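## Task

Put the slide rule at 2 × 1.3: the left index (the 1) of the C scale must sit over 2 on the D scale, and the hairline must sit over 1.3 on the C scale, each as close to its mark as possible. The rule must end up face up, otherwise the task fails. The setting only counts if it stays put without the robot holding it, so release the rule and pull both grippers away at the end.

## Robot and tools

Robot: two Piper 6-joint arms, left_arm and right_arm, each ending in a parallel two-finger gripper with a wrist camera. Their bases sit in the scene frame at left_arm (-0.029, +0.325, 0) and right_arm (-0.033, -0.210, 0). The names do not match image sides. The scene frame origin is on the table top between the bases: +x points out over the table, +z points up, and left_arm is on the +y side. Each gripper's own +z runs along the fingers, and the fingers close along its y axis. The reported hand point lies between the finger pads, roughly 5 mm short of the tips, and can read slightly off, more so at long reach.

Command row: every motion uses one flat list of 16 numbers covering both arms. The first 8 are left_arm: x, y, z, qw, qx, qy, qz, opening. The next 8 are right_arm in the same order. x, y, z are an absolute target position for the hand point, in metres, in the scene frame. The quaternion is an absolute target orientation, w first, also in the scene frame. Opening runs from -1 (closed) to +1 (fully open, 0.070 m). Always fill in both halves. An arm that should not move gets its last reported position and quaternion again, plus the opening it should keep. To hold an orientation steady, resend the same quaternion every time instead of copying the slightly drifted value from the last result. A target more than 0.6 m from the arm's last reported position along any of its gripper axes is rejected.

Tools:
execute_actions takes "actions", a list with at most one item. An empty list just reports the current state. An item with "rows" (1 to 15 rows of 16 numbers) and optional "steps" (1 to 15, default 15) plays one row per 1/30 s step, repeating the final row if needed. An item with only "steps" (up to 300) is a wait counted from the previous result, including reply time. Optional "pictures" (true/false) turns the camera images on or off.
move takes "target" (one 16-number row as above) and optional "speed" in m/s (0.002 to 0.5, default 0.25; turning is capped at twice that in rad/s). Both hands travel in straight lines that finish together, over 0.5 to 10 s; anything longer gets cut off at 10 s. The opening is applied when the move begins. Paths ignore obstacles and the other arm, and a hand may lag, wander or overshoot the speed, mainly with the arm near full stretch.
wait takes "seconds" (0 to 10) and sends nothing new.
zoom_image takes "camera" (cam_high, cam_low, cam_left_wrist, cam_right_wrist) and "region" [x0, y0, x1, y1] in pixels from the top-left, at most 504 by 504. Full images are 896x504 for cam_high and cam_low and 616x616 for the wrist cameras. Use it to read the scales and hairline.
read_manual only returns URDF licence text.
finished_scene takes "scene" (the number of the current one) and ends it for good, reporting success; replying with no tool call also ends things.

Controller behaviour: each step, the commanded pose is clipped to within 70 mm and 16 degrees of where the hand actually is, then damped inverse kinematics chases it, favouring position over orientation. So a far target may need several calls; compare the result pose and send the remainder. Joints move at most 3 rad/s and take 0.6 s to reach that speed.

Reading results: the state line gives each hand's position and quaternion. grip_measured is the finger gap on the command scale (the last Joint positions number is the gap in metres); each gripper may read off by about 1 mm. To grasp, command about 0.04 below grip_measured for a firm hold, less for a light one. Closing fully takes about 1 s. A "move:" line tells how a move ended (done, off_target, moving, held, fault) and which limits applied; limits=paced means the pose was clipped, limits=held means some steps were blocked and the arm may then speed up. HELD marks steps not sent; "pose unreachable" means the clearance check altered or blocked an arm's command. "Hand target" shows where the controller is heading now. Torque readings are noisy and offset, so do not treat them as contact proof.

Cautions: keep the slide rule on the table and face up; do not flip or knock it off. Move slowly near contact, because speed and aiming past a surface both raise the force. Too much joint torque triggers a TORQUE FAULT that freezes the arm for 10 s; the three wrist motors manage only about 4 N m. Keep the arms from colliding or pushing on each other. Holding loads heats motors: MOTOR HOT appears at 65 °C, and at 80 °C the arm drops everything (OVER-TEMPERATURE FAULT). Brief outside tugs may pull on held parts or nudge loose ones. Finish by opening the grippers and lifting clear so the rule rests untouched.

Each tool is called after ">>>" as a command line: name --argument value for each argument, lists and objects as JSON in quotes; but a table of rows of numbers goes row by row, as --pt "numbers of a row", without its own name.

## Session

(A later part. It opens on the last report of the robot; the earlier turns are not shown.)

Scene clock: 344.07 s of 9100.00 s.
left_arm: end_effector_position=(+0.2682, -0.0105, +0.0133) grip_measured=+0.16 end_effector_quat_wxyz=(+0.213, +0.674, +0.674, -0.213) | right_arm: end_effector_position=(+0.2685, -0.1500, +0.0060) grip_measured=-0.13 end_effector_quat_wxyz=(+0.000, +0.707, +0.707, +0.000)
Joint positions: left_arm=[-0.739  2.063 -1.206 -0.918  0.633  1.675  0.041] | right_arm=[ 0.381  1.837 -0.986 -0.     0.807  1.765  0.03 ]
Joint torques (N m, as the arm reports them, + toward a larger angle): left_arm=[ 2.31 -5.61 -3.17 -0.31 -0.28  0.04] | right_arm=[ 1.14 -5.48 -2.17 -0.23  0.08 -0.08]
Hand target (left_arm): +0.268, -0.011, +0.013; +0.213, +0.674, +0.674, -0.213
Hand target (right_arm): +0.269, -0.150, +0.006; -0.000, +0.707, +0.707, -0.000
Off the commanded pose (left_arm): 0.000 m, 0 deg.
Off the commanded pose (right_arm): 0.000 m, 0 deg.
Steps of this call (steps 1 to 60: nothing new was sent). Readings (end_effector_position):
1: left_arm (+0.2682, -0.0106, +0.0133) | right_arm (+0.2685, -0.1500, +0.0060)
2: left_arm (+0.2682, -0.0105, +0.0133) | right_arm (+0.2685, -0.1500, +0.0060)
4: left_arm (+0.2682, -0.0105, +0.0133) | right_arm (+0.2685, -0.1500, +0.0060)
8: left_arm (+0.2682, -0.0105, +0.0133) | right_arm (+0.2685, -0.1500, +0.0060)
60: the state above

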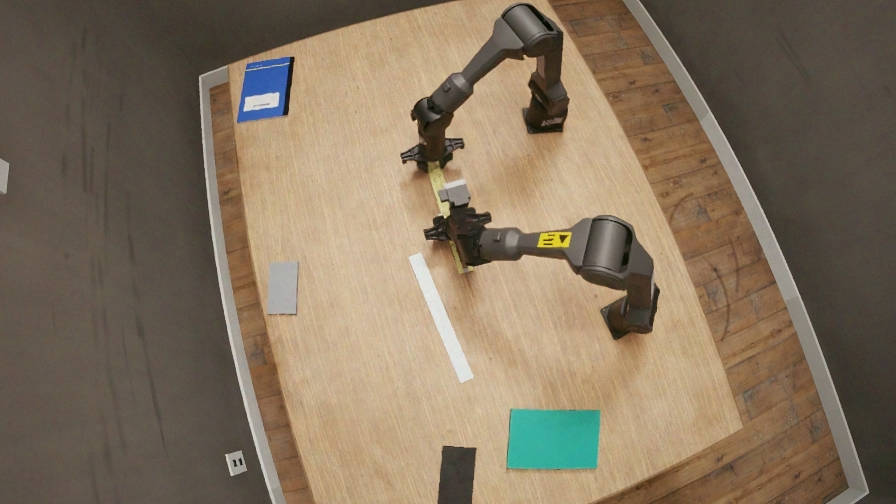

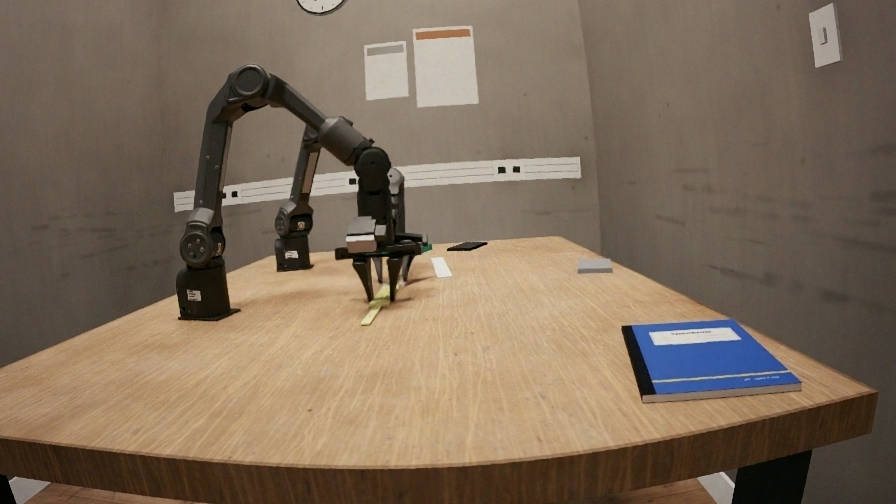

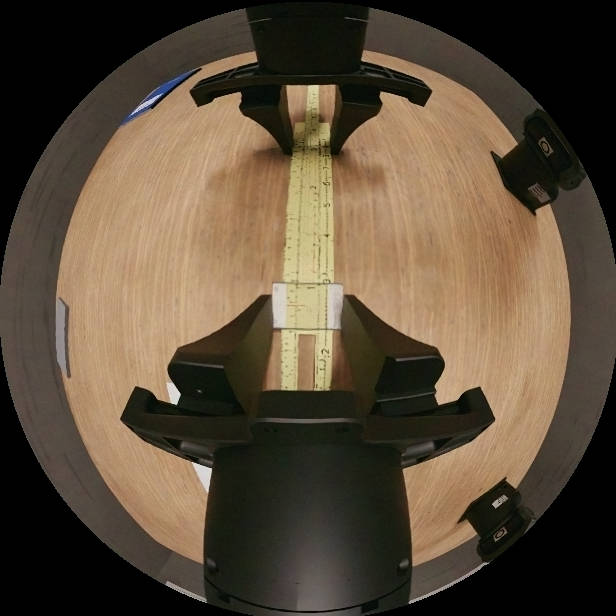

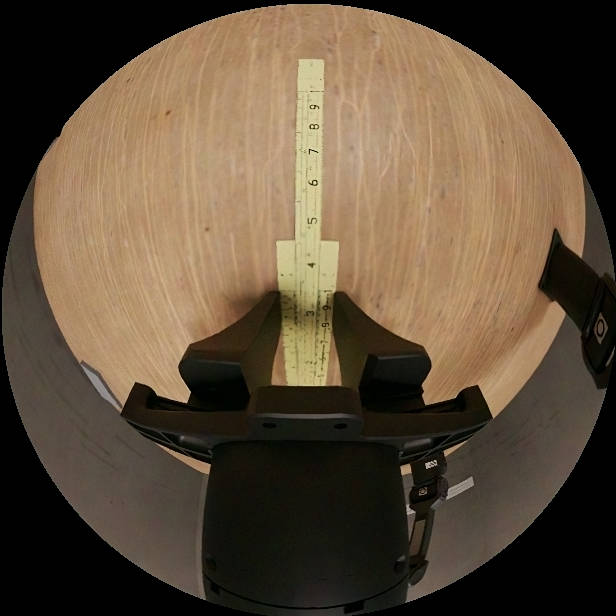

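>>> execute_actions --actions '[{"rows":[[0.2682,-0.0106,0.0133,0.2126,0.6744,0.6744,-0.2126,0.17,0.2685,-0.15,0.006,0,0.7071,0.7071,0,-0.15],[0.2682,-0.0106,0.0133,0.2126,0.6744,0.6744,-0.2126,0.19,0.2685,-0.15,0.006,0,0.7071,0.7071,0,-0.13],[0.2682,-0.0106,0.0133,0.2126,0.6744,0.6744,-0.2126,0.22,0.2685,-0.15,0.006,0,0.7071,0.7071,0,-0.10],[0.2682,-0.0106,0.0133,0.2126,0.6744,0.6744,-0.2126,0.26,0.2685,-0.15,0.006,0,0.7071,0.7071,0,-0.06],[0.2682,-0.0106,0.0133,0.2126,0.6744,0.6744,-0.2126,0.31,0.2685,-0.15,0.006,0,0.7071,0.7071,0,-0.01],[0.2682,-0.0106,0.0133,0.2126,0.6744,0.6744,-0.2126,0.37,0.2685,-0.15,0.006,0,0.7071,0.7071,0,0.05],[0.2682,-0.0106,0.0133,0.2126,0.6744,0.6744,-0.2126,0.43,0.2685,-0.15,0.006,0,0.7071,0.7071,0,0.11],[0.2682,-0.0106,0.0133,0.2126,0.6744,0.6744,-0.2126,0.49,0.2685,-0.15,0.006,0,0.7071,0.7071,0,0.17],[0.2682,-0.0106,0.0133,0.2126,0.6744,0.6744,-0.2126,0.55,0.2685,-0.15,0.006,0,0.7071,0.7071,0,0.2]],"steps":11}]' --pictures false

>>> move --target '[0.2682,-0.0106,0.036,0.2126,0.6744,0.6744,-0.2126,0.55, 0.2685,-0.15,0.03,0,0.7071,0.7071,0,0.2]' --speed 0.08

>>> zoom_image --camera "cam_left_wrist" --region '[283, 286, 333, 336]'

Scene clock: 363.77 s of 9100.00 s.
left_arm: end_effector_position=(+0.2683, -0.0104, +0.0133) grip_measured=+0.55 end_effector_quat_wxyz=(+0.213, +0.674, +0.675, -0.213) | right_arm: end_effector_position=(+0.2685, -0.1500, +0.0060) grip_measured=+0.20 end_effector_quat_wxyz=(+0.000, +0.707, +0.707, +0.000)
Joint positions: left_arm=[-0.738  2.063 -1.206 -0.918  0.633  1.675  0.054] | right_arm=[ 0.381  1.837 -0.986 -0.     0.807  1.765  0.042]
Joint torques (N m, as the arm reports them, + toward a larger angle): left_arm=[ 1.21 -5.44 -4.04 -0.28 -0.06 -0.19] | right_arm=[ 0.9  -5.33 -1.97 -0.15  0.05 -0.01]
Hand target (left_arm): +0.268, -0.011, +0.013; +0.213, +0.674, +0.674, -0.213
Hand target (right_arm): +0.268, -0.150, +0.006; +0.000, +0.707, +0.707, +0.000
Off the commanded pose (left_arm): 0.000 m, 0 deg.
Off the commanded pose (right_arm): 0.000 m, 0 deg.
Steps of this call (steps 1 to 90: nothing new was sent; then 16.33 s passed at rest; steps 91 to 101: all 11 steps of this action). Readings (end_effector_position):
91: left_arm (+0.2682, -0.0105, +0.0133) | right_arm (+0.2685, -0.1500, +0.0060)
92: left_arm (+0.2682, -0.0105, +0.0133) | right_arm (+0.2685, -0.1500, +0.0060)
94: left_arm (+0.2683, -0.0104, +0.0133) | right_arm (+0.2685, -0.1500, +0.0060)
98: left_arm (+0.2683, -0.0104, +0.0133) | right_arm (+0.2685, -0.1500, +0.0060)
101: the state above

Scene clock: 364.70 s of 9100.00 s.
left_arm: end_effector_position=(+0.2686, -0.0104, +0.0363) grip_measured=+0.55 end_effector_quat_wxyz=(+0.213, +0.675, +0.674, -0.212) | right_arm: end_effector_position=(+0.2691, -0.1499, +0.0305) grip_measured=+0.20 end_effector_quat_wxyz=(+0.000, +0.707, +0.707, +0.001)
Joint positions: left_arm=[-0.738  2.015 -1.234 -0.841  0.681  1.579  0.054] | right_arm=[ 0.381  1.786 -1.029 -0.     0.899  1.765  0.042]
Joint torques (N m, as the arm reports them, + toward a larger angle): left_arm=[-0.07 -4.78 -4.45 -0.47 -0.02  0.11] | right_arm=[ 0.89 -5.42 -1.98 -0.02 -0.08 -0.15]
Hand target (left_arm): +0.268, -0.011, +0.036; +0.212, +0.675, +0.674, -0.212
Hand target (right_arm): +0.269, -0.150, +0.030; -0.000, +0.707, +0.707, +0.000
Off the commanded pose (left_arm): 0.001 m, 0 deg.
Off the commanded pose (right_arm): 0.001 m, 0 deg.
move: done

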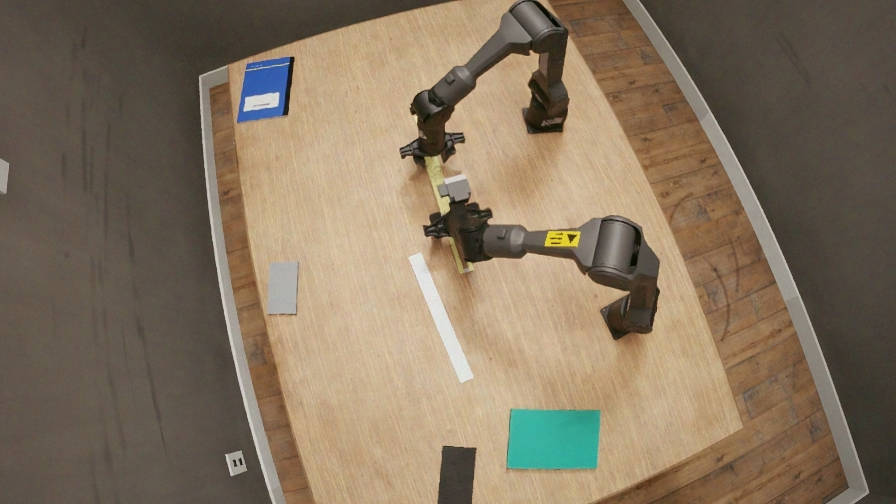

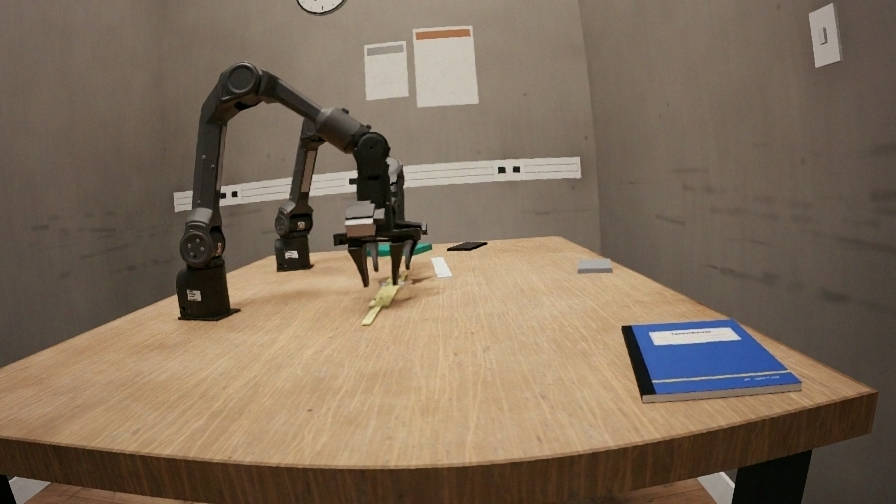

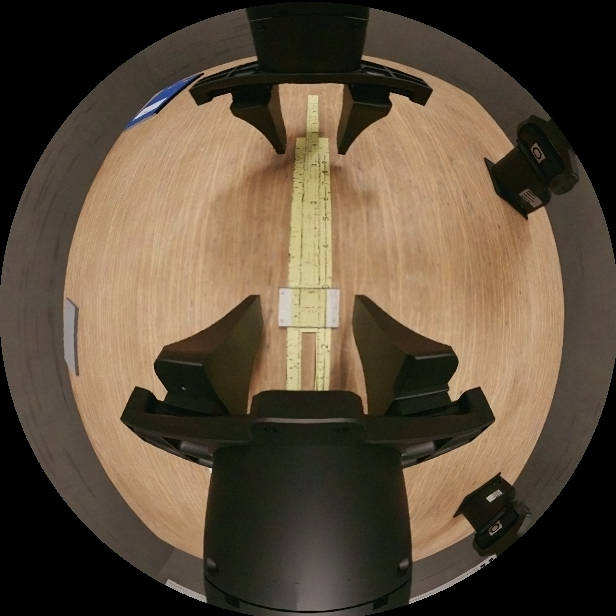

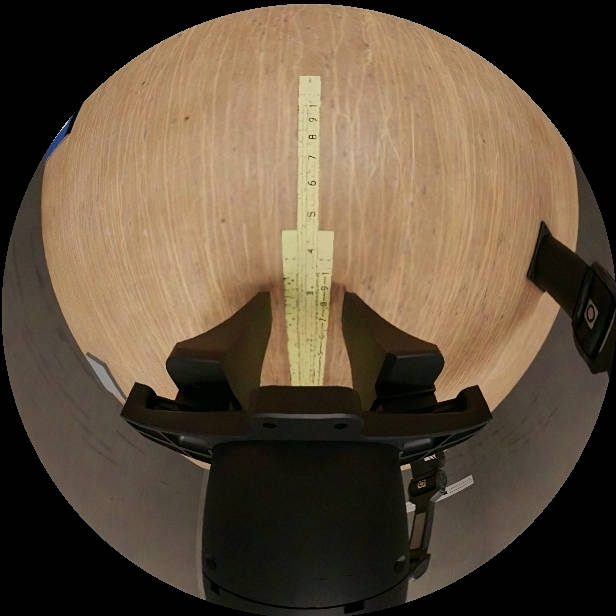

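Region (283, 286, 333, 336) of cam_left_wrist's 616x616 image, scaled by 10.080, with more detail than that image has.

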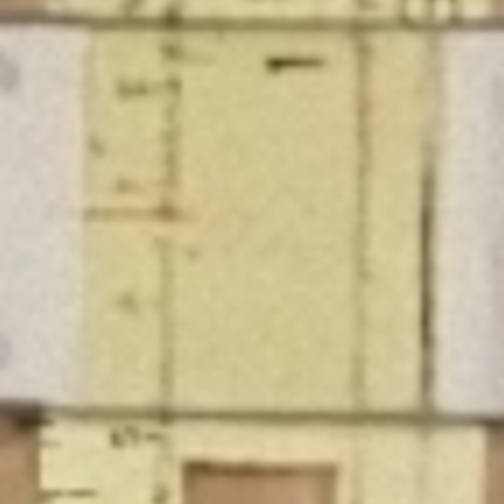

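>>> move --target '[0.2692,0.0866,0.036,0,0.7071,0.7071,0,0.5, 0.2685,-0.21,0.03,0,0,1,0,-0.1]' --speed 0.45

>>> move --target '[0.2692,0.0866,0.012,0,0.7071,0.7071,0,0.5, 0.2685,-0.2645,0.03,0,-0.7071,0.7071,0,-0.3]' --speed 0.45

Scene clock: 373.70 s of 9100.00 s.
left_arm: end_effector_position=(+0.2686, +0.0884, +0.0362) grip_measured=+0.50 end_effector_quat_wxyz=(-0.003, +0.705, +0.709, +0.003) | right_arm: end_effector_position=(+0.2690, -0.2103, +0.0300) grip_measured=-0.10 end_effector_quat_wxyz=(+0.000, +0.000, +1.000, -0.000)
Joint positions: left_arm=[-0.803  2.    -1.392  0.008  1.055  0.885  0.052] | right_arm=[ 0.184  1.77  -1.003 -0.     0.892 -0.002  0.031]
Joint torques (N m, as the arm reports them, + toward a larger angle): left_arm=[ 0.06 -4.71 -5.05 -0.23 -0.3   0.12] | right_arm=[ 0.5  -5.51 -2.8   0.06  0.07  0.19]
Hand target (left_arm): +0.269, +0.088, +0.036; -0.002, +0.705, +0.709, +0.003
Hand target (right_arm): +0.269, -0.210, +0.030; +0.000, +0.000, +1.000, -0.000
Off the commanded pose (left_arm): 0.002 m, 1 deg.
Off the commanded pose (right_arm): 0.001 m, 0 deg.
After step 90, 3.77 s passed at rest.
move: done

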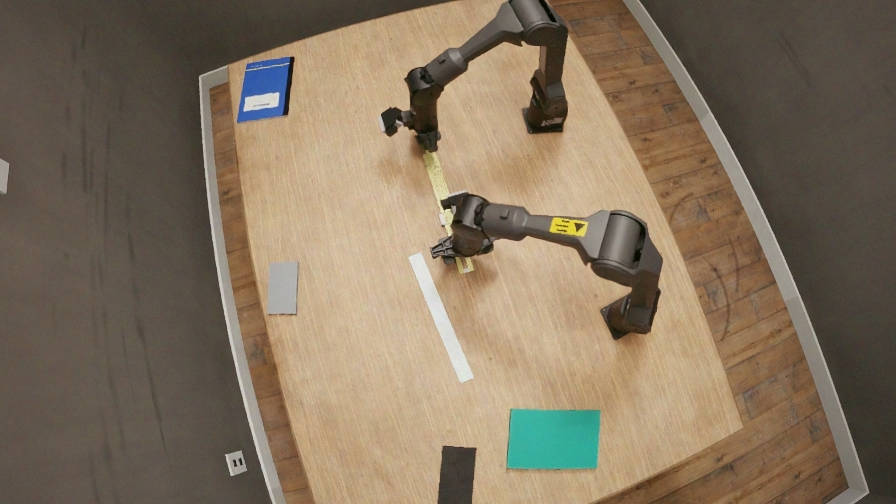

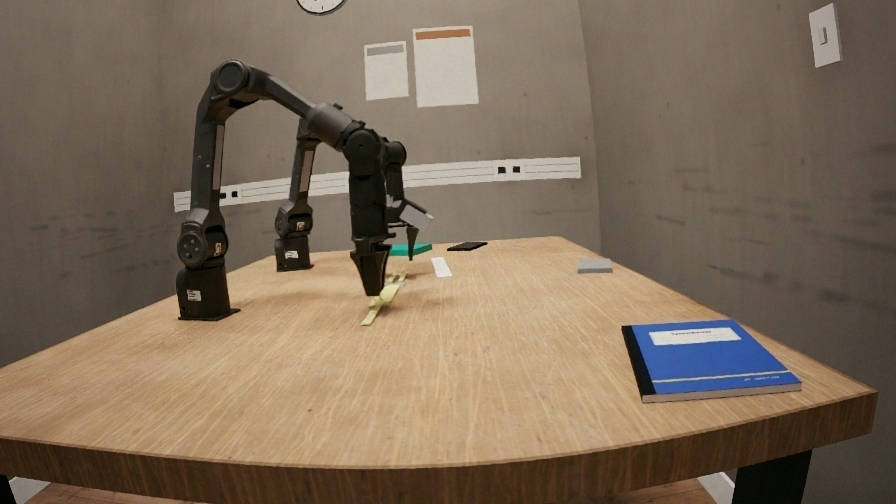

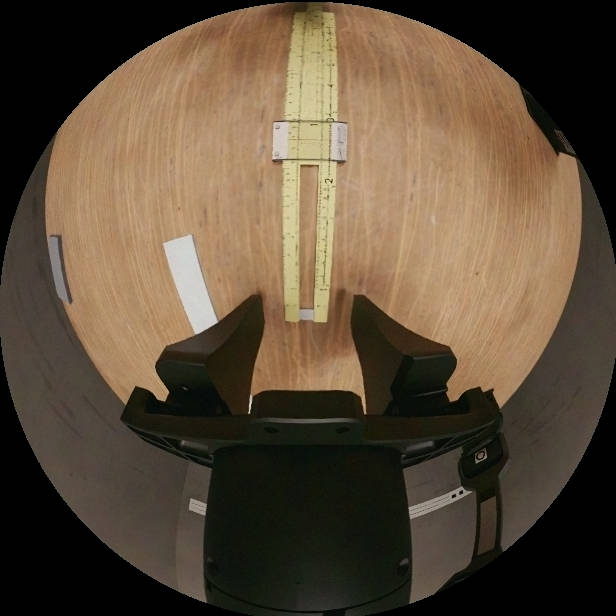

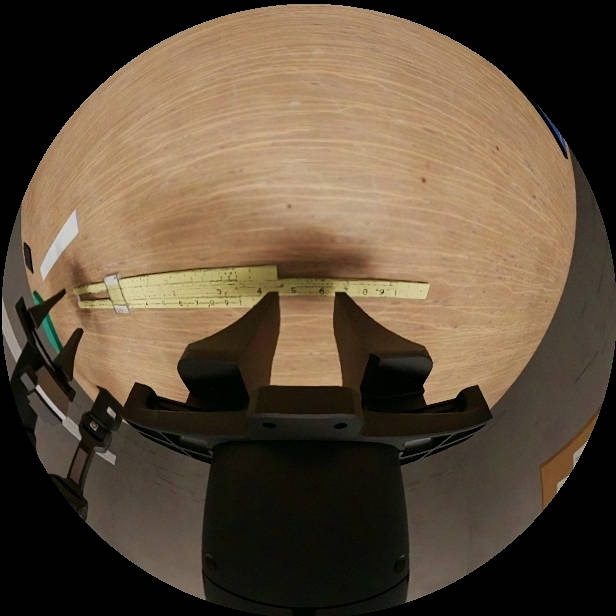

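Scene clock: 375.93 s of 9100.00 s.
left_arm: end_effector_position=(+0.2690, +0.0868, +0.0120) grip_measured=+0.50 end_effector_quat_wxyz=(-0.000, +0.707, +0.707, +0.000) | right_arm: end_effector_position=(+0.2692, -0.2648, +0.0300) grip_measured=-0.30 end_effector_quat_wxyz=(+0.000, +0.707, -0.707, +0.000)
Joint positions: left_arm=[-0.802  2.04  -1.352  0.     0.97   0.896  0.053] | right_arm=[ 0.006  1.785 -1.026 -0.     0.898 -1.751  0.024]
Joint torques (N m, as the arm reports them, + toward a larger angle): left_arm=[ 1.66 -4.97 -3.82 -0.22 -0.26  0.09] | right_arm=[ 0.44 -5.02 -2.69  0.12  0.14  0.19]
Hand target (left_arm): +0.269, +0.087, +0.012; -0.000, +0.707, +0.707, +0.000
Hand target (right_arm): +0.269, -0.265, +0.030; +0.000, +0.707, -0.707, +0.000
Off the commanded pose (left_arm): 0.000 m, 0 deg.
Off the commanded pose (right_arm): 0.001 m, 0 deg.
move: done

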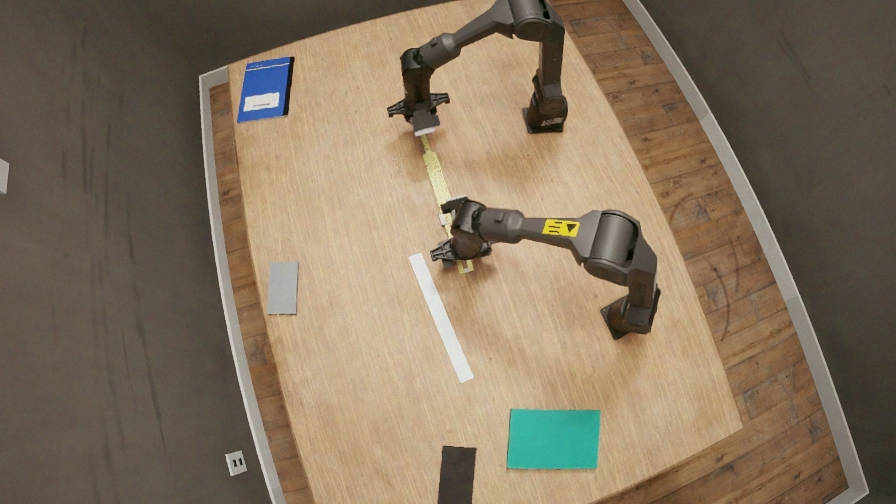

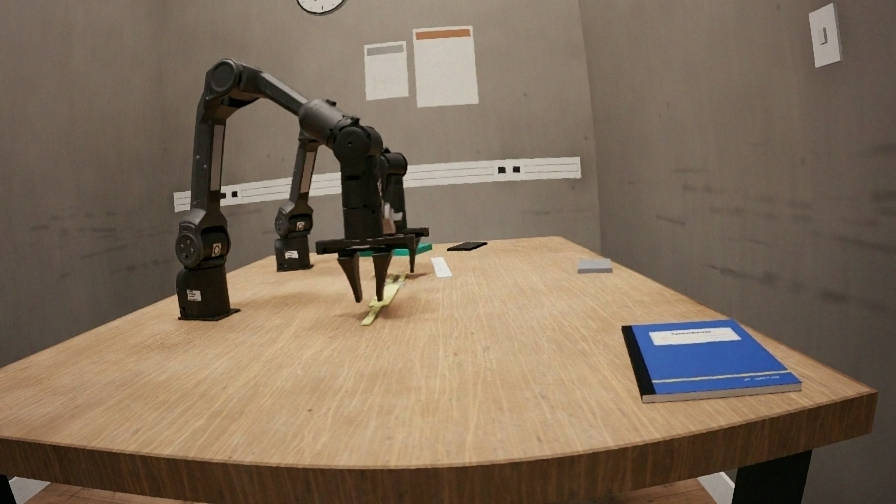

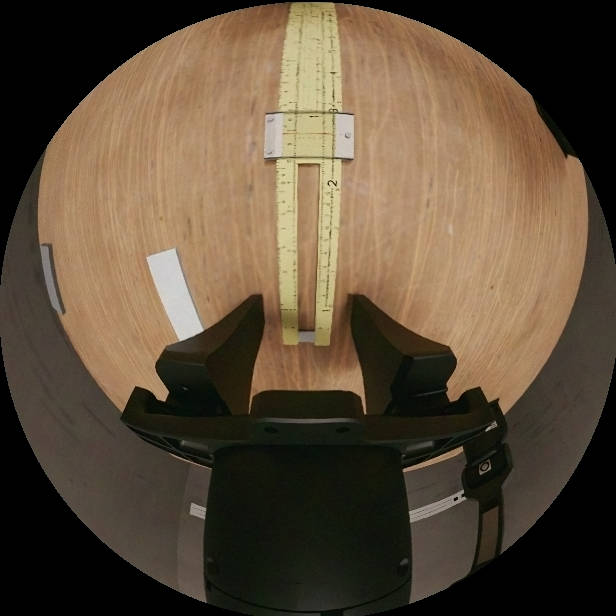

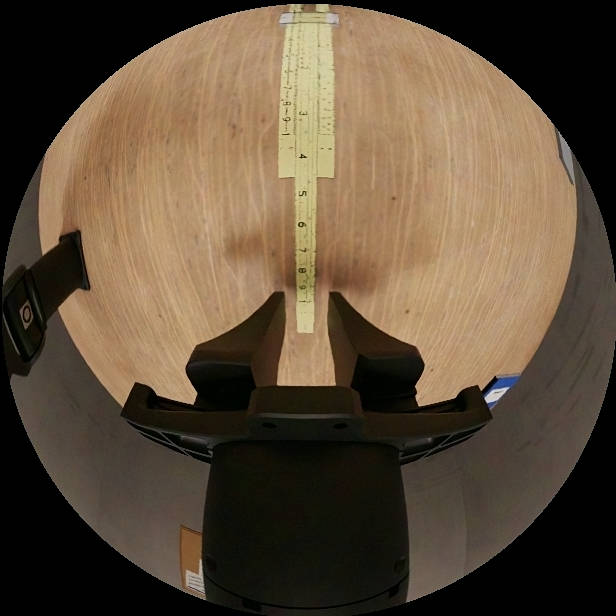

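>>> move --target '[0.2692,0.0866,0.006,0,0.7071,0.7071,0,0.5, 0.2678,-0.2648,0.006,0,-0.7071,0.7071,0,-0.3]' --speed 0.05

>>> execute_actions --actions '[{"rows":[[0.2692,0.0866,0.006,0,0.7071,0.7071,0,0.43,0.2678,-0.2648,0.006,0,-0.7071,0.7071,0,-0.33],[0.2692,0.0866,0.006,0,0.7071,0.7071,0,0.36,0.2678,-0.2648,0.006,0,-0.7071,0.7071,0,-0.36],[0.2692,0.0866,0.006,0,0.7071,0.7071,0,0.30,0.2678,-0.2648,0.006,0,-0.7071,0.7071,0,-0.39],[0.2692,0.0866,0.006,0,0.7071,0.7071,0,0.24,0.2678,-0.2648,0.006,0,-0.7071,0.7071,0,-0.42],[0.2692,0.0866,0.006,0,0.7071,0.7071,0,0.18,0.2678,-0.2648,0.006,0,-0.7071,0.7071,0,-0.45],[0.2692,0.0866,0.006,0,0.7071,0.7071,0,0.12,0.2678,-0.2648,0.006,0,-0.7071,0.7071,0,-0.48],[0.2692,0.0866,0.006,0,0.7071,0.7071,0,0.06,0.2678,-0.2648,0.006,0,-0.7071,0.7071,0,-0.51],[0.2692,0.0866,0.006,0,0.7071,0.7071,0,0.01,0.2678,-0.2648,0.006,0,-0.7071,0.7071,0,-0.54],[0.2692,0.0866,0.006,0,0.7071,0.7071,0,-0.03,0.2678,-0.2648,0.006,0,-0.7071,0.7071,0,-0.57],[0.2692,0.0866,0.006,0,0.7071,0.7071,0,-0.06,0.2678,-0.2648,0.006,0,-0.7071,0.7071,0,-0.60],[0.2692,0.0866,0.006,0,0.7071,0.7071,0,-0.09,0.2678,-0.2648,0.006,0,-0.7071,0.7071,0,-0.63],[0.2692,0.0866,0.006,0,0.7071,0.7071,0,-0.11,0.2678,-0.2648,0.006,0,-0.7071,0.7071,0,-0.655],[0.2692,0.0866,0.006,0,0.7071,0.7071,0,-0.13,0.2678,-0.2648,0.006,0,-0.7071,0.7071,0,-0.68],[0.2692,0.0866,0.006,0,0.7071,0.7071,0,-0.15,0.2678,-0.2648,0.006,0,-0.7071,0.7071,0,-0.70],[0.2692,0.0866,0.006,0,0.7071,0.7071,0,-0.17,0.2678,-0.2648,0.006,0,-0.7071,0.7071,0,-0.72]],"steps":15}]'

>>> zoom_image --camera "cam_left_wrist" --region '[270, 100, 350, 200]'

Scene clock: 387.43 s of 9100.00 s.
left_arm: end_effector_position=(+0.2692, +0.0867, +0.0059) grip_measured=+0.50 end_effector_quat_wxyz=(-0.000, +0.707, +0.707, +0.000) | right_arm: end_effector_position=(+0.2672, -0.2646, +0.0055) grip_measured=-0.30 end_effector_quat_wxyz=(+0.001, +0.707, -0.707, -0.001)
Joint positions: left_arm=[-0.802  2.051 -1.344  0.     0.951  0.896  0.053] | right_arm=[ 0.005  1.833 -0.978 -0.     0.804 -1.752  0.025]
Joint torques (N m, as the arm reports them, + toward a larger angle): left_arm=[ 1.43 -4.91 -3.77 -0.22 -0.15  0.11] | right_arm=[ 0.04 -6.06 -2.37  0.07  0.17 -0.23]
Hand target (left_arm): +0.269, +0.087, +0.006; -0.000, +0.707, +0.707, +0.000
Hand target (right_arm): +0.268, -0.265, +0.006; +0.000, +0.707, -0.707, +0.000
Off the commanded pose (left_arm): 0.000 m, 0 deg.
Off the commanded pose (right_arm): 0.001 m, 0 deg.
After step 90, 7.77 s passed at rest.
move: done

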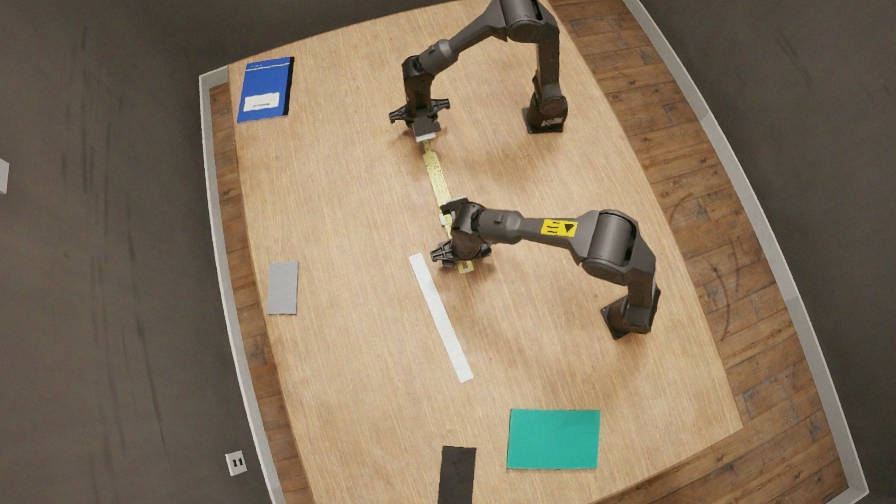

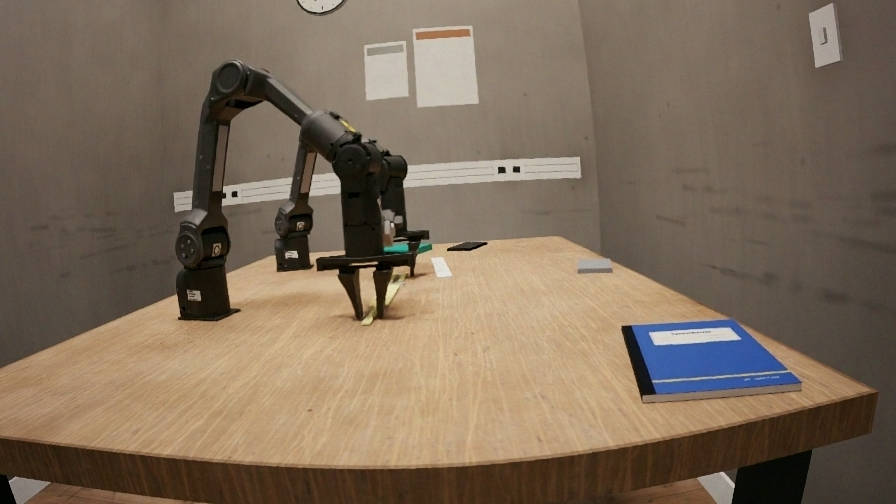

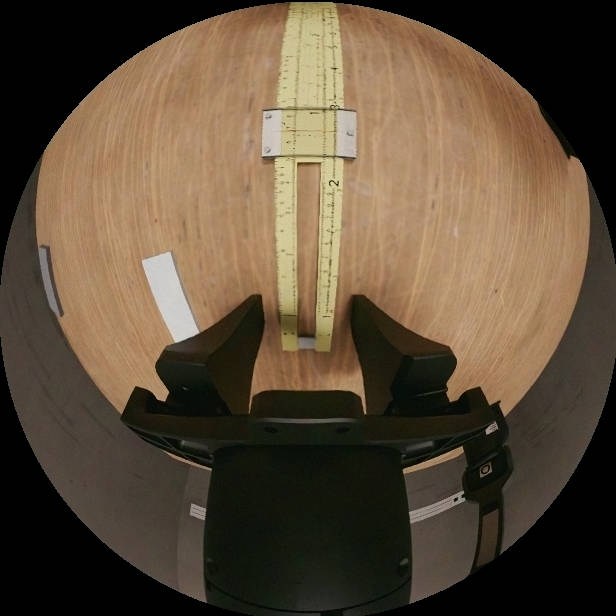

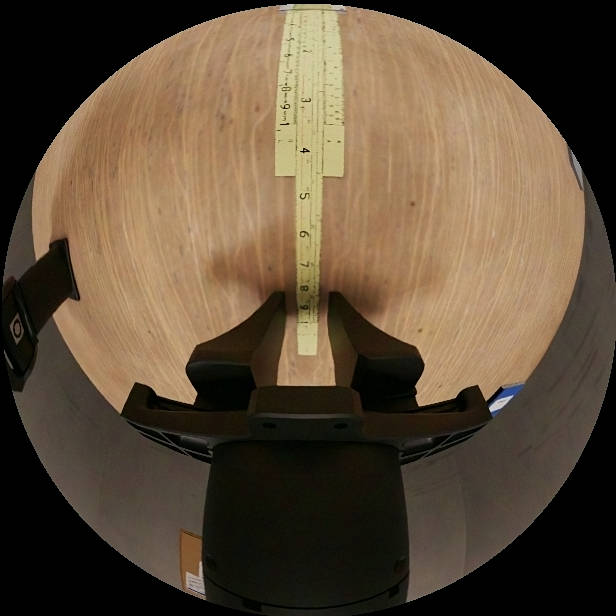

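Scene clock: 387.93 s of 9100.00 s.
left_arm: end_effector_position=(+0.2691, +0.0867, +0.0059) grip_measured=-0.12 end_effector_quat_wxyz=(-0.000, +0.707, +0.707, -0.000) | right_arm: end_effector_position=(+0.2677, -0.2648, +0.0059) grip_measured=-0.69 end_effector_quat_wxyz=(+0.000, +0.707, -0.707, -0.000)
Joint positions: left_arm=[-0.802  2.051 -1.344 -0.     0.951  0.897  0.031] | right_arm=[ 0.005  1.833 -0.98  -0.     0.805 -1.752  0.011]
Joint torques (N m, as the arm reports them, + toward a larger angle): left_arm=[ 1.43 -4.99 -4.76 -0.21  0.06  0.02] | right_arm=[-0.02 -6.18 -2.55  0.2   0.17 -0.23]
Hand target (left_arm): +0.269, +0.087, +0.006; +0.000, +0.707, +0.707, -0.000
Hand target (right_arm): +0.268, -0.265, +0.006; +0.000, +0.707, -0.707, +0.000
Off the commanded pose (left_arm): 0.000 m, 0 deg.
Off the commanded pose (right_arm): 0.000 m, 0 deg.
Steps of this call (steps 1 to 15: all 15 steps of this action). Readings (end_effector_position):
1: left_arm (+0.2692, +0.0867, +0.0059) | right_arm (+0.2672, -0.2647, +0.0056)
2: left_arm (+0.2691, +0.0867, +0.0059) | right_arm (+0.2674, -0.2647, +0.0056)
4: left_arm (+0.2691, +0.0867, +0.0059) | right_arm (+0.2675, -0.2647, +0.0057)
8: left_arm (+0.2691, +0.0867, +0.0059) | right_arm (+0.2676, -0.2648, +0.0058)
15: the state above

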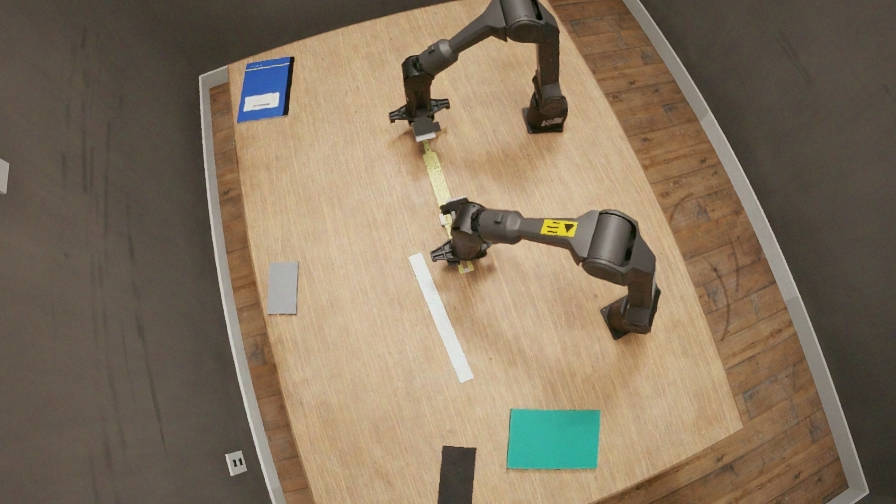

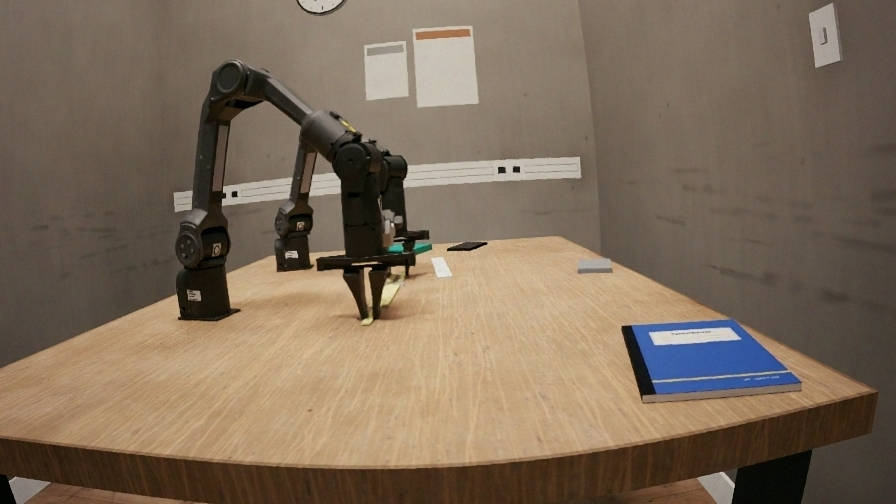

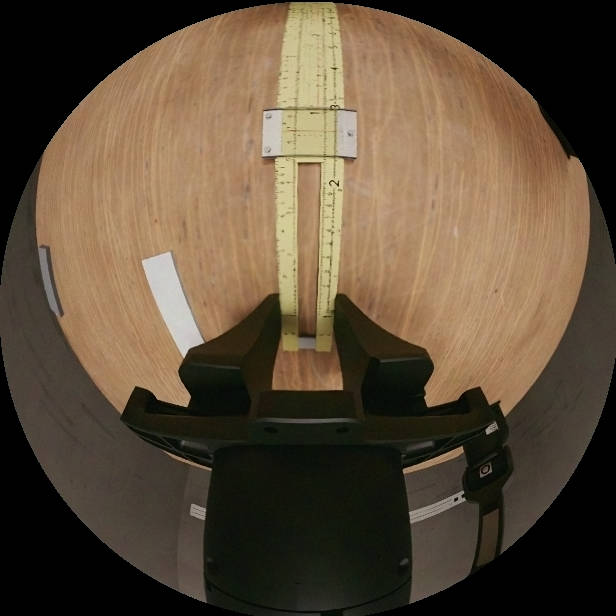

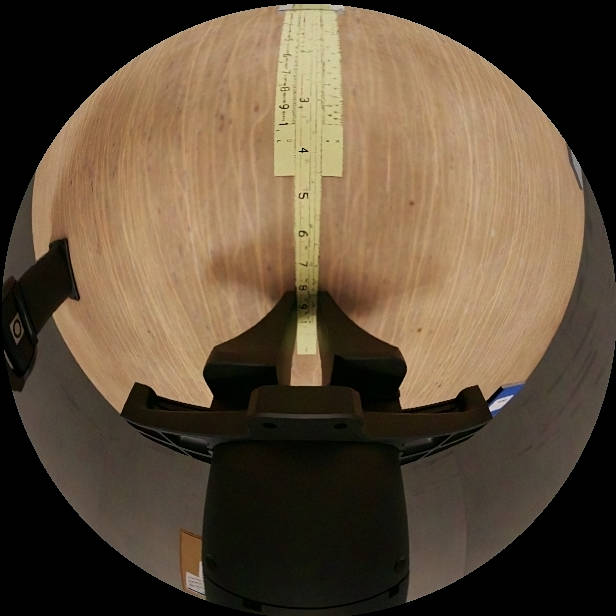

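Region (270, 100, 350, 200) of cam_left_wrist's 616x616 image, scaled by 5.040, with more detail than that image has; it fills the left 403 columns of this view, and the rest is white.

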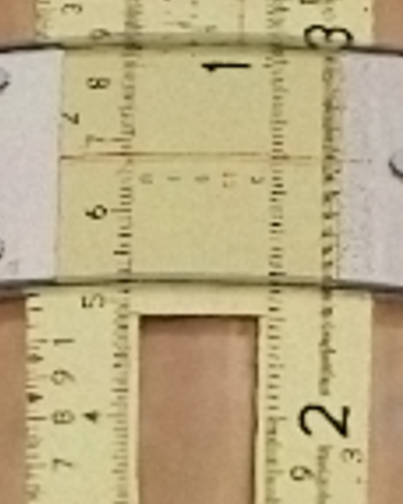

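>>> move --target '[0.2692,0.0866,0.006,0,0.7071,0.7071,0,-0.17, 0.2680,-0.2262,0.006,0,-0.7071,0.7071,0,-0.73]' --speed 0.025

>>> wait --seconds 1.0

>>> zoom_image --camera "cam_left_wrist" --region '[290, 160, 350, 210]'

Scene clock: 392.70 s of 9100.00 s.
left_arm: end_effector_position=(+0.2692, +0.0866, +0.0060) grip_measured=-0.12 end_effector_quat_wxyz=(-0.000, +0.707, +0.707, -0.000) | right_arm: end_effector_position=(+0.2675, -0.2259, +0.0060) grip_measured=-0.69 end_effector_quat_wxyz=(-0.000, +0.707, -0.707, -0.000)
Joint positions: left_arm=[-0.802  2.051 -1.344 -0.     0.951  0.897  0.031] | right_arm=[ 0.132  1.819 -0.958  0.     0.798 -1.626  0.011]
Joint torques (N m, as the arm reports them, + toward a larger angle): left_arm=[ 1.05 -5.1  -5.47 -0.21 -0.16 -0.05] | right_arm=[ 1.04 -6.26 -1.68  0.27  0.04 -0.12]
Hand target (left_arm): +0.269, +0.087, +0.006; -0.000, +0.707, +0.707, -0.000
Hand target (right_arm): +0.268, -0.226, +0.006; -0.000, +0.707, -0.707, -0.000
Off the commanded pose (left_arm): 0.000 m, 0 deg.
Off the commanded pose (right_arm): 0.001 m, 0 deg.
move: done

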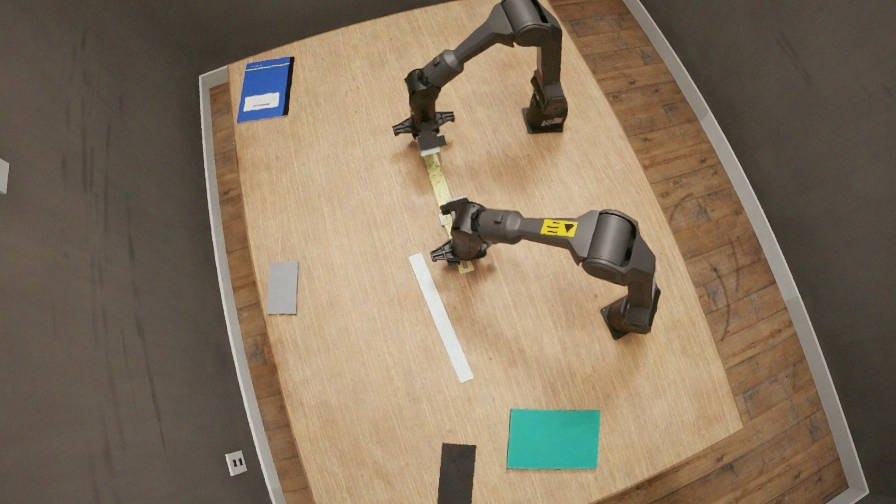

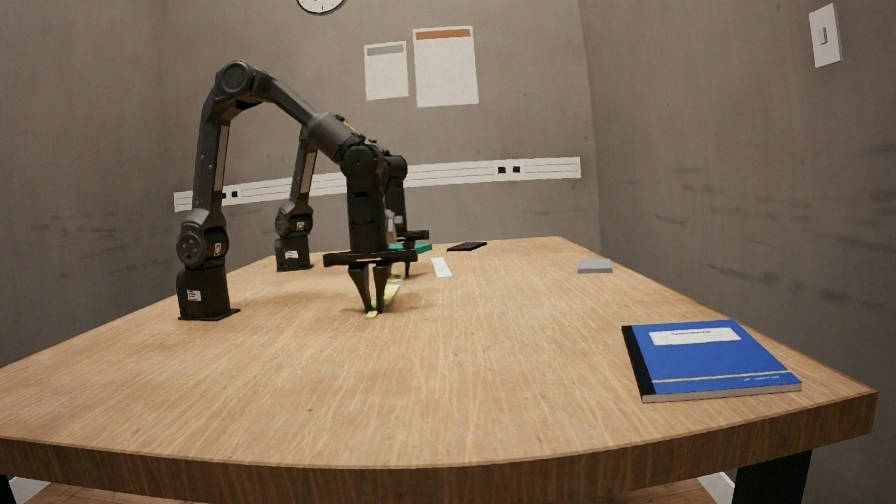

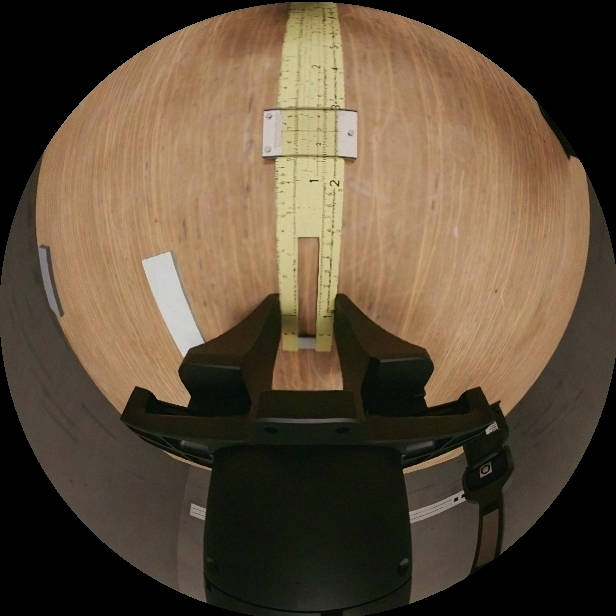

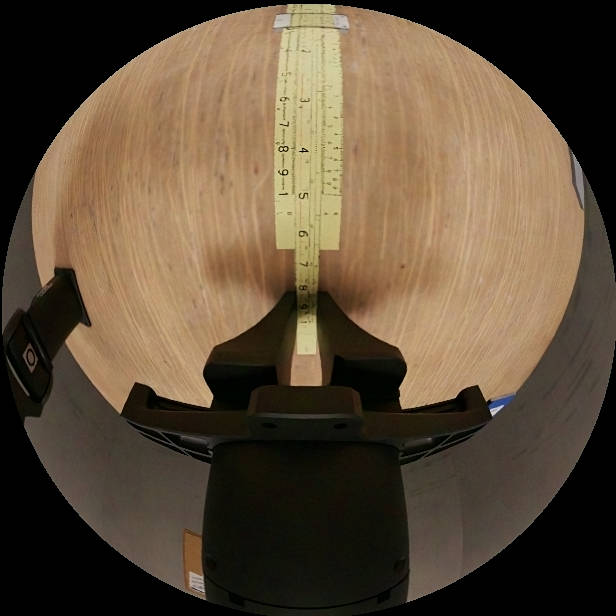

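Scene clock: 393.70 s of 9100.00 s.
left_arm: end_effector_position=(+0.2692, +0.0866, +0.0060) grip_measured=-0.12 end_effector_quat_wxyz=(-0.000, +0.707, +0.707, -0.000) | right_arm: end_effector_position=(+0.2675, -0.2260, +0.0060) grip_measured=-0.69 end_effector_quat_wxyz=(-0.000, +0.707, -0.707, -0.000)
Joint positions: left_arm=[-0.802  2.051 -1.344 -0.     0.951  0.897  0.031] | right_arm=[ 0.131  1.819 -0.958  0.     0.798 -1.626  0.011]
Joint torques (N m, as the arm reports them, + toward a larger angle): left_arm=[ 1.01 -5.14 -5.45 -0.21 -0.25 -0.07] | right_arm=[-0.04 -6.04 -1.73  0.19  0.08 -0.22]
Hand target (left_arm): +0.269, +0.087, +0.006; -0.000, +0.707, +0.707, -0.000
Hand target (right_arm): +0.268, -0.226, +0.006; -0.000, +0.707, -0.707, -0.000
Off the commanded pose (left_arm): 0.000 m, 0 deg.
Off the commanded pose (right_arm): 0.001 m, 0 deg.
Steps of this call (steps 1 to 30: nothing new was sent). Readings (end_effector_position):
1: left_arm (+0.2692, +0.0866, +0.0060) | right_arm (+0.2675, -0.2259, +0.0060)
2: left_arm (+0.2692, +0.0866, +0.0060) | right_arm (+0.2675, -0.2259, +0.0060)
4: left_arm (+0.2692, +0.0866, +0.0060) | right_arm (+0.2675, -0.2259, +0.0060)
8: left_arm (+0.2692, +0.0866, +0.0060) | right_arm (+0.2675, -0.2259, +0.0060)
30: the state above

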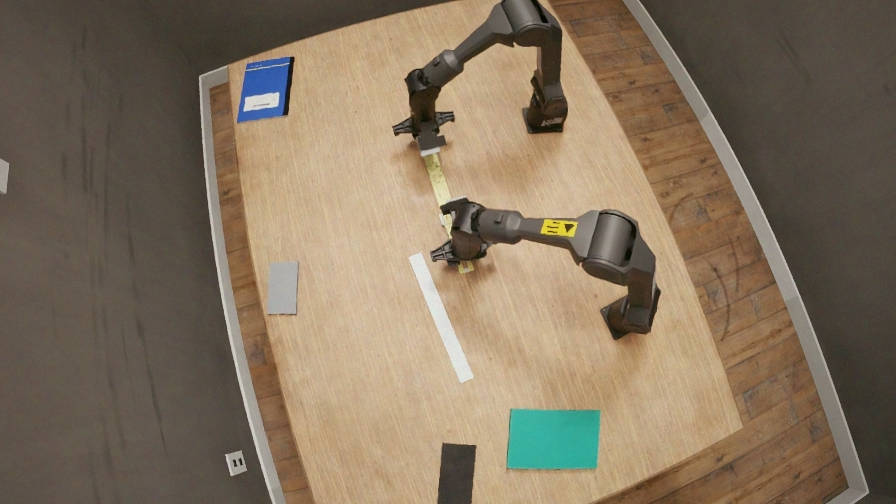

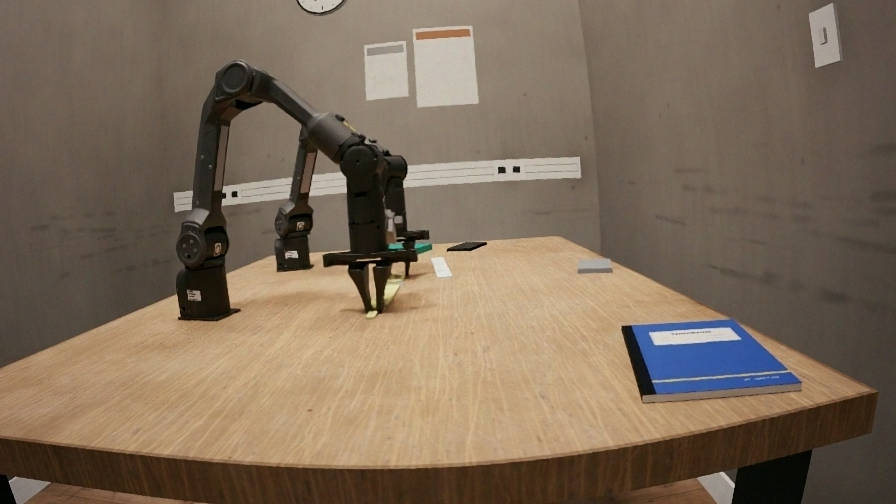

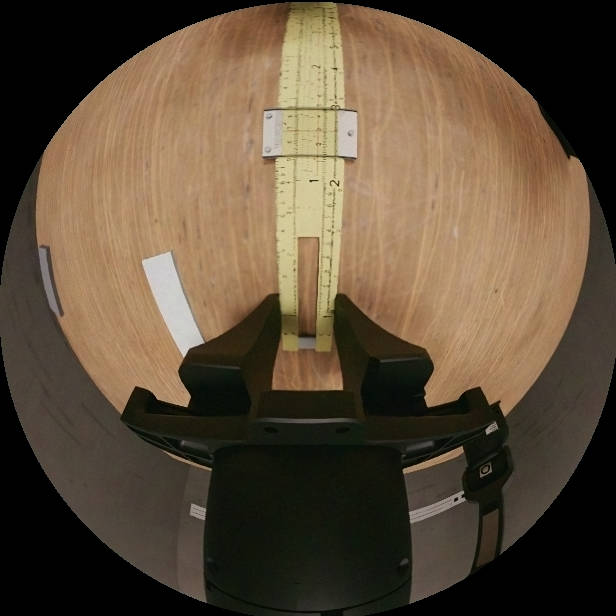

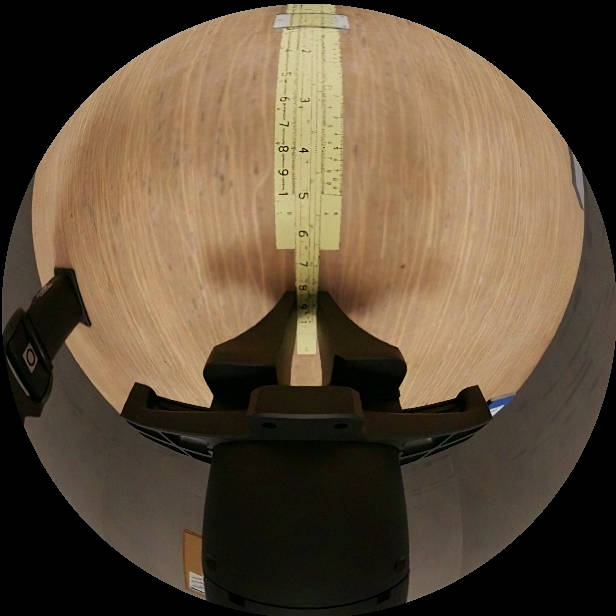

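Region (290, 160, 350, 210) of cam_left_wrist's 616x616 image, scaled by 8.400, with more detail than that image has.

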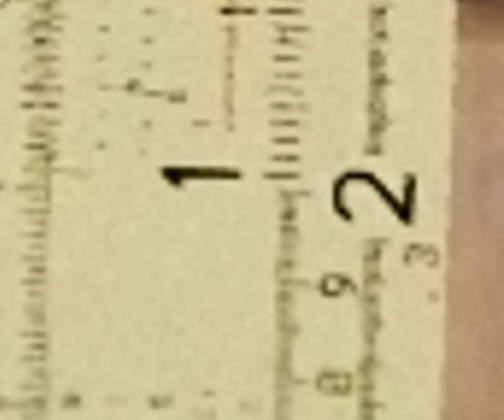

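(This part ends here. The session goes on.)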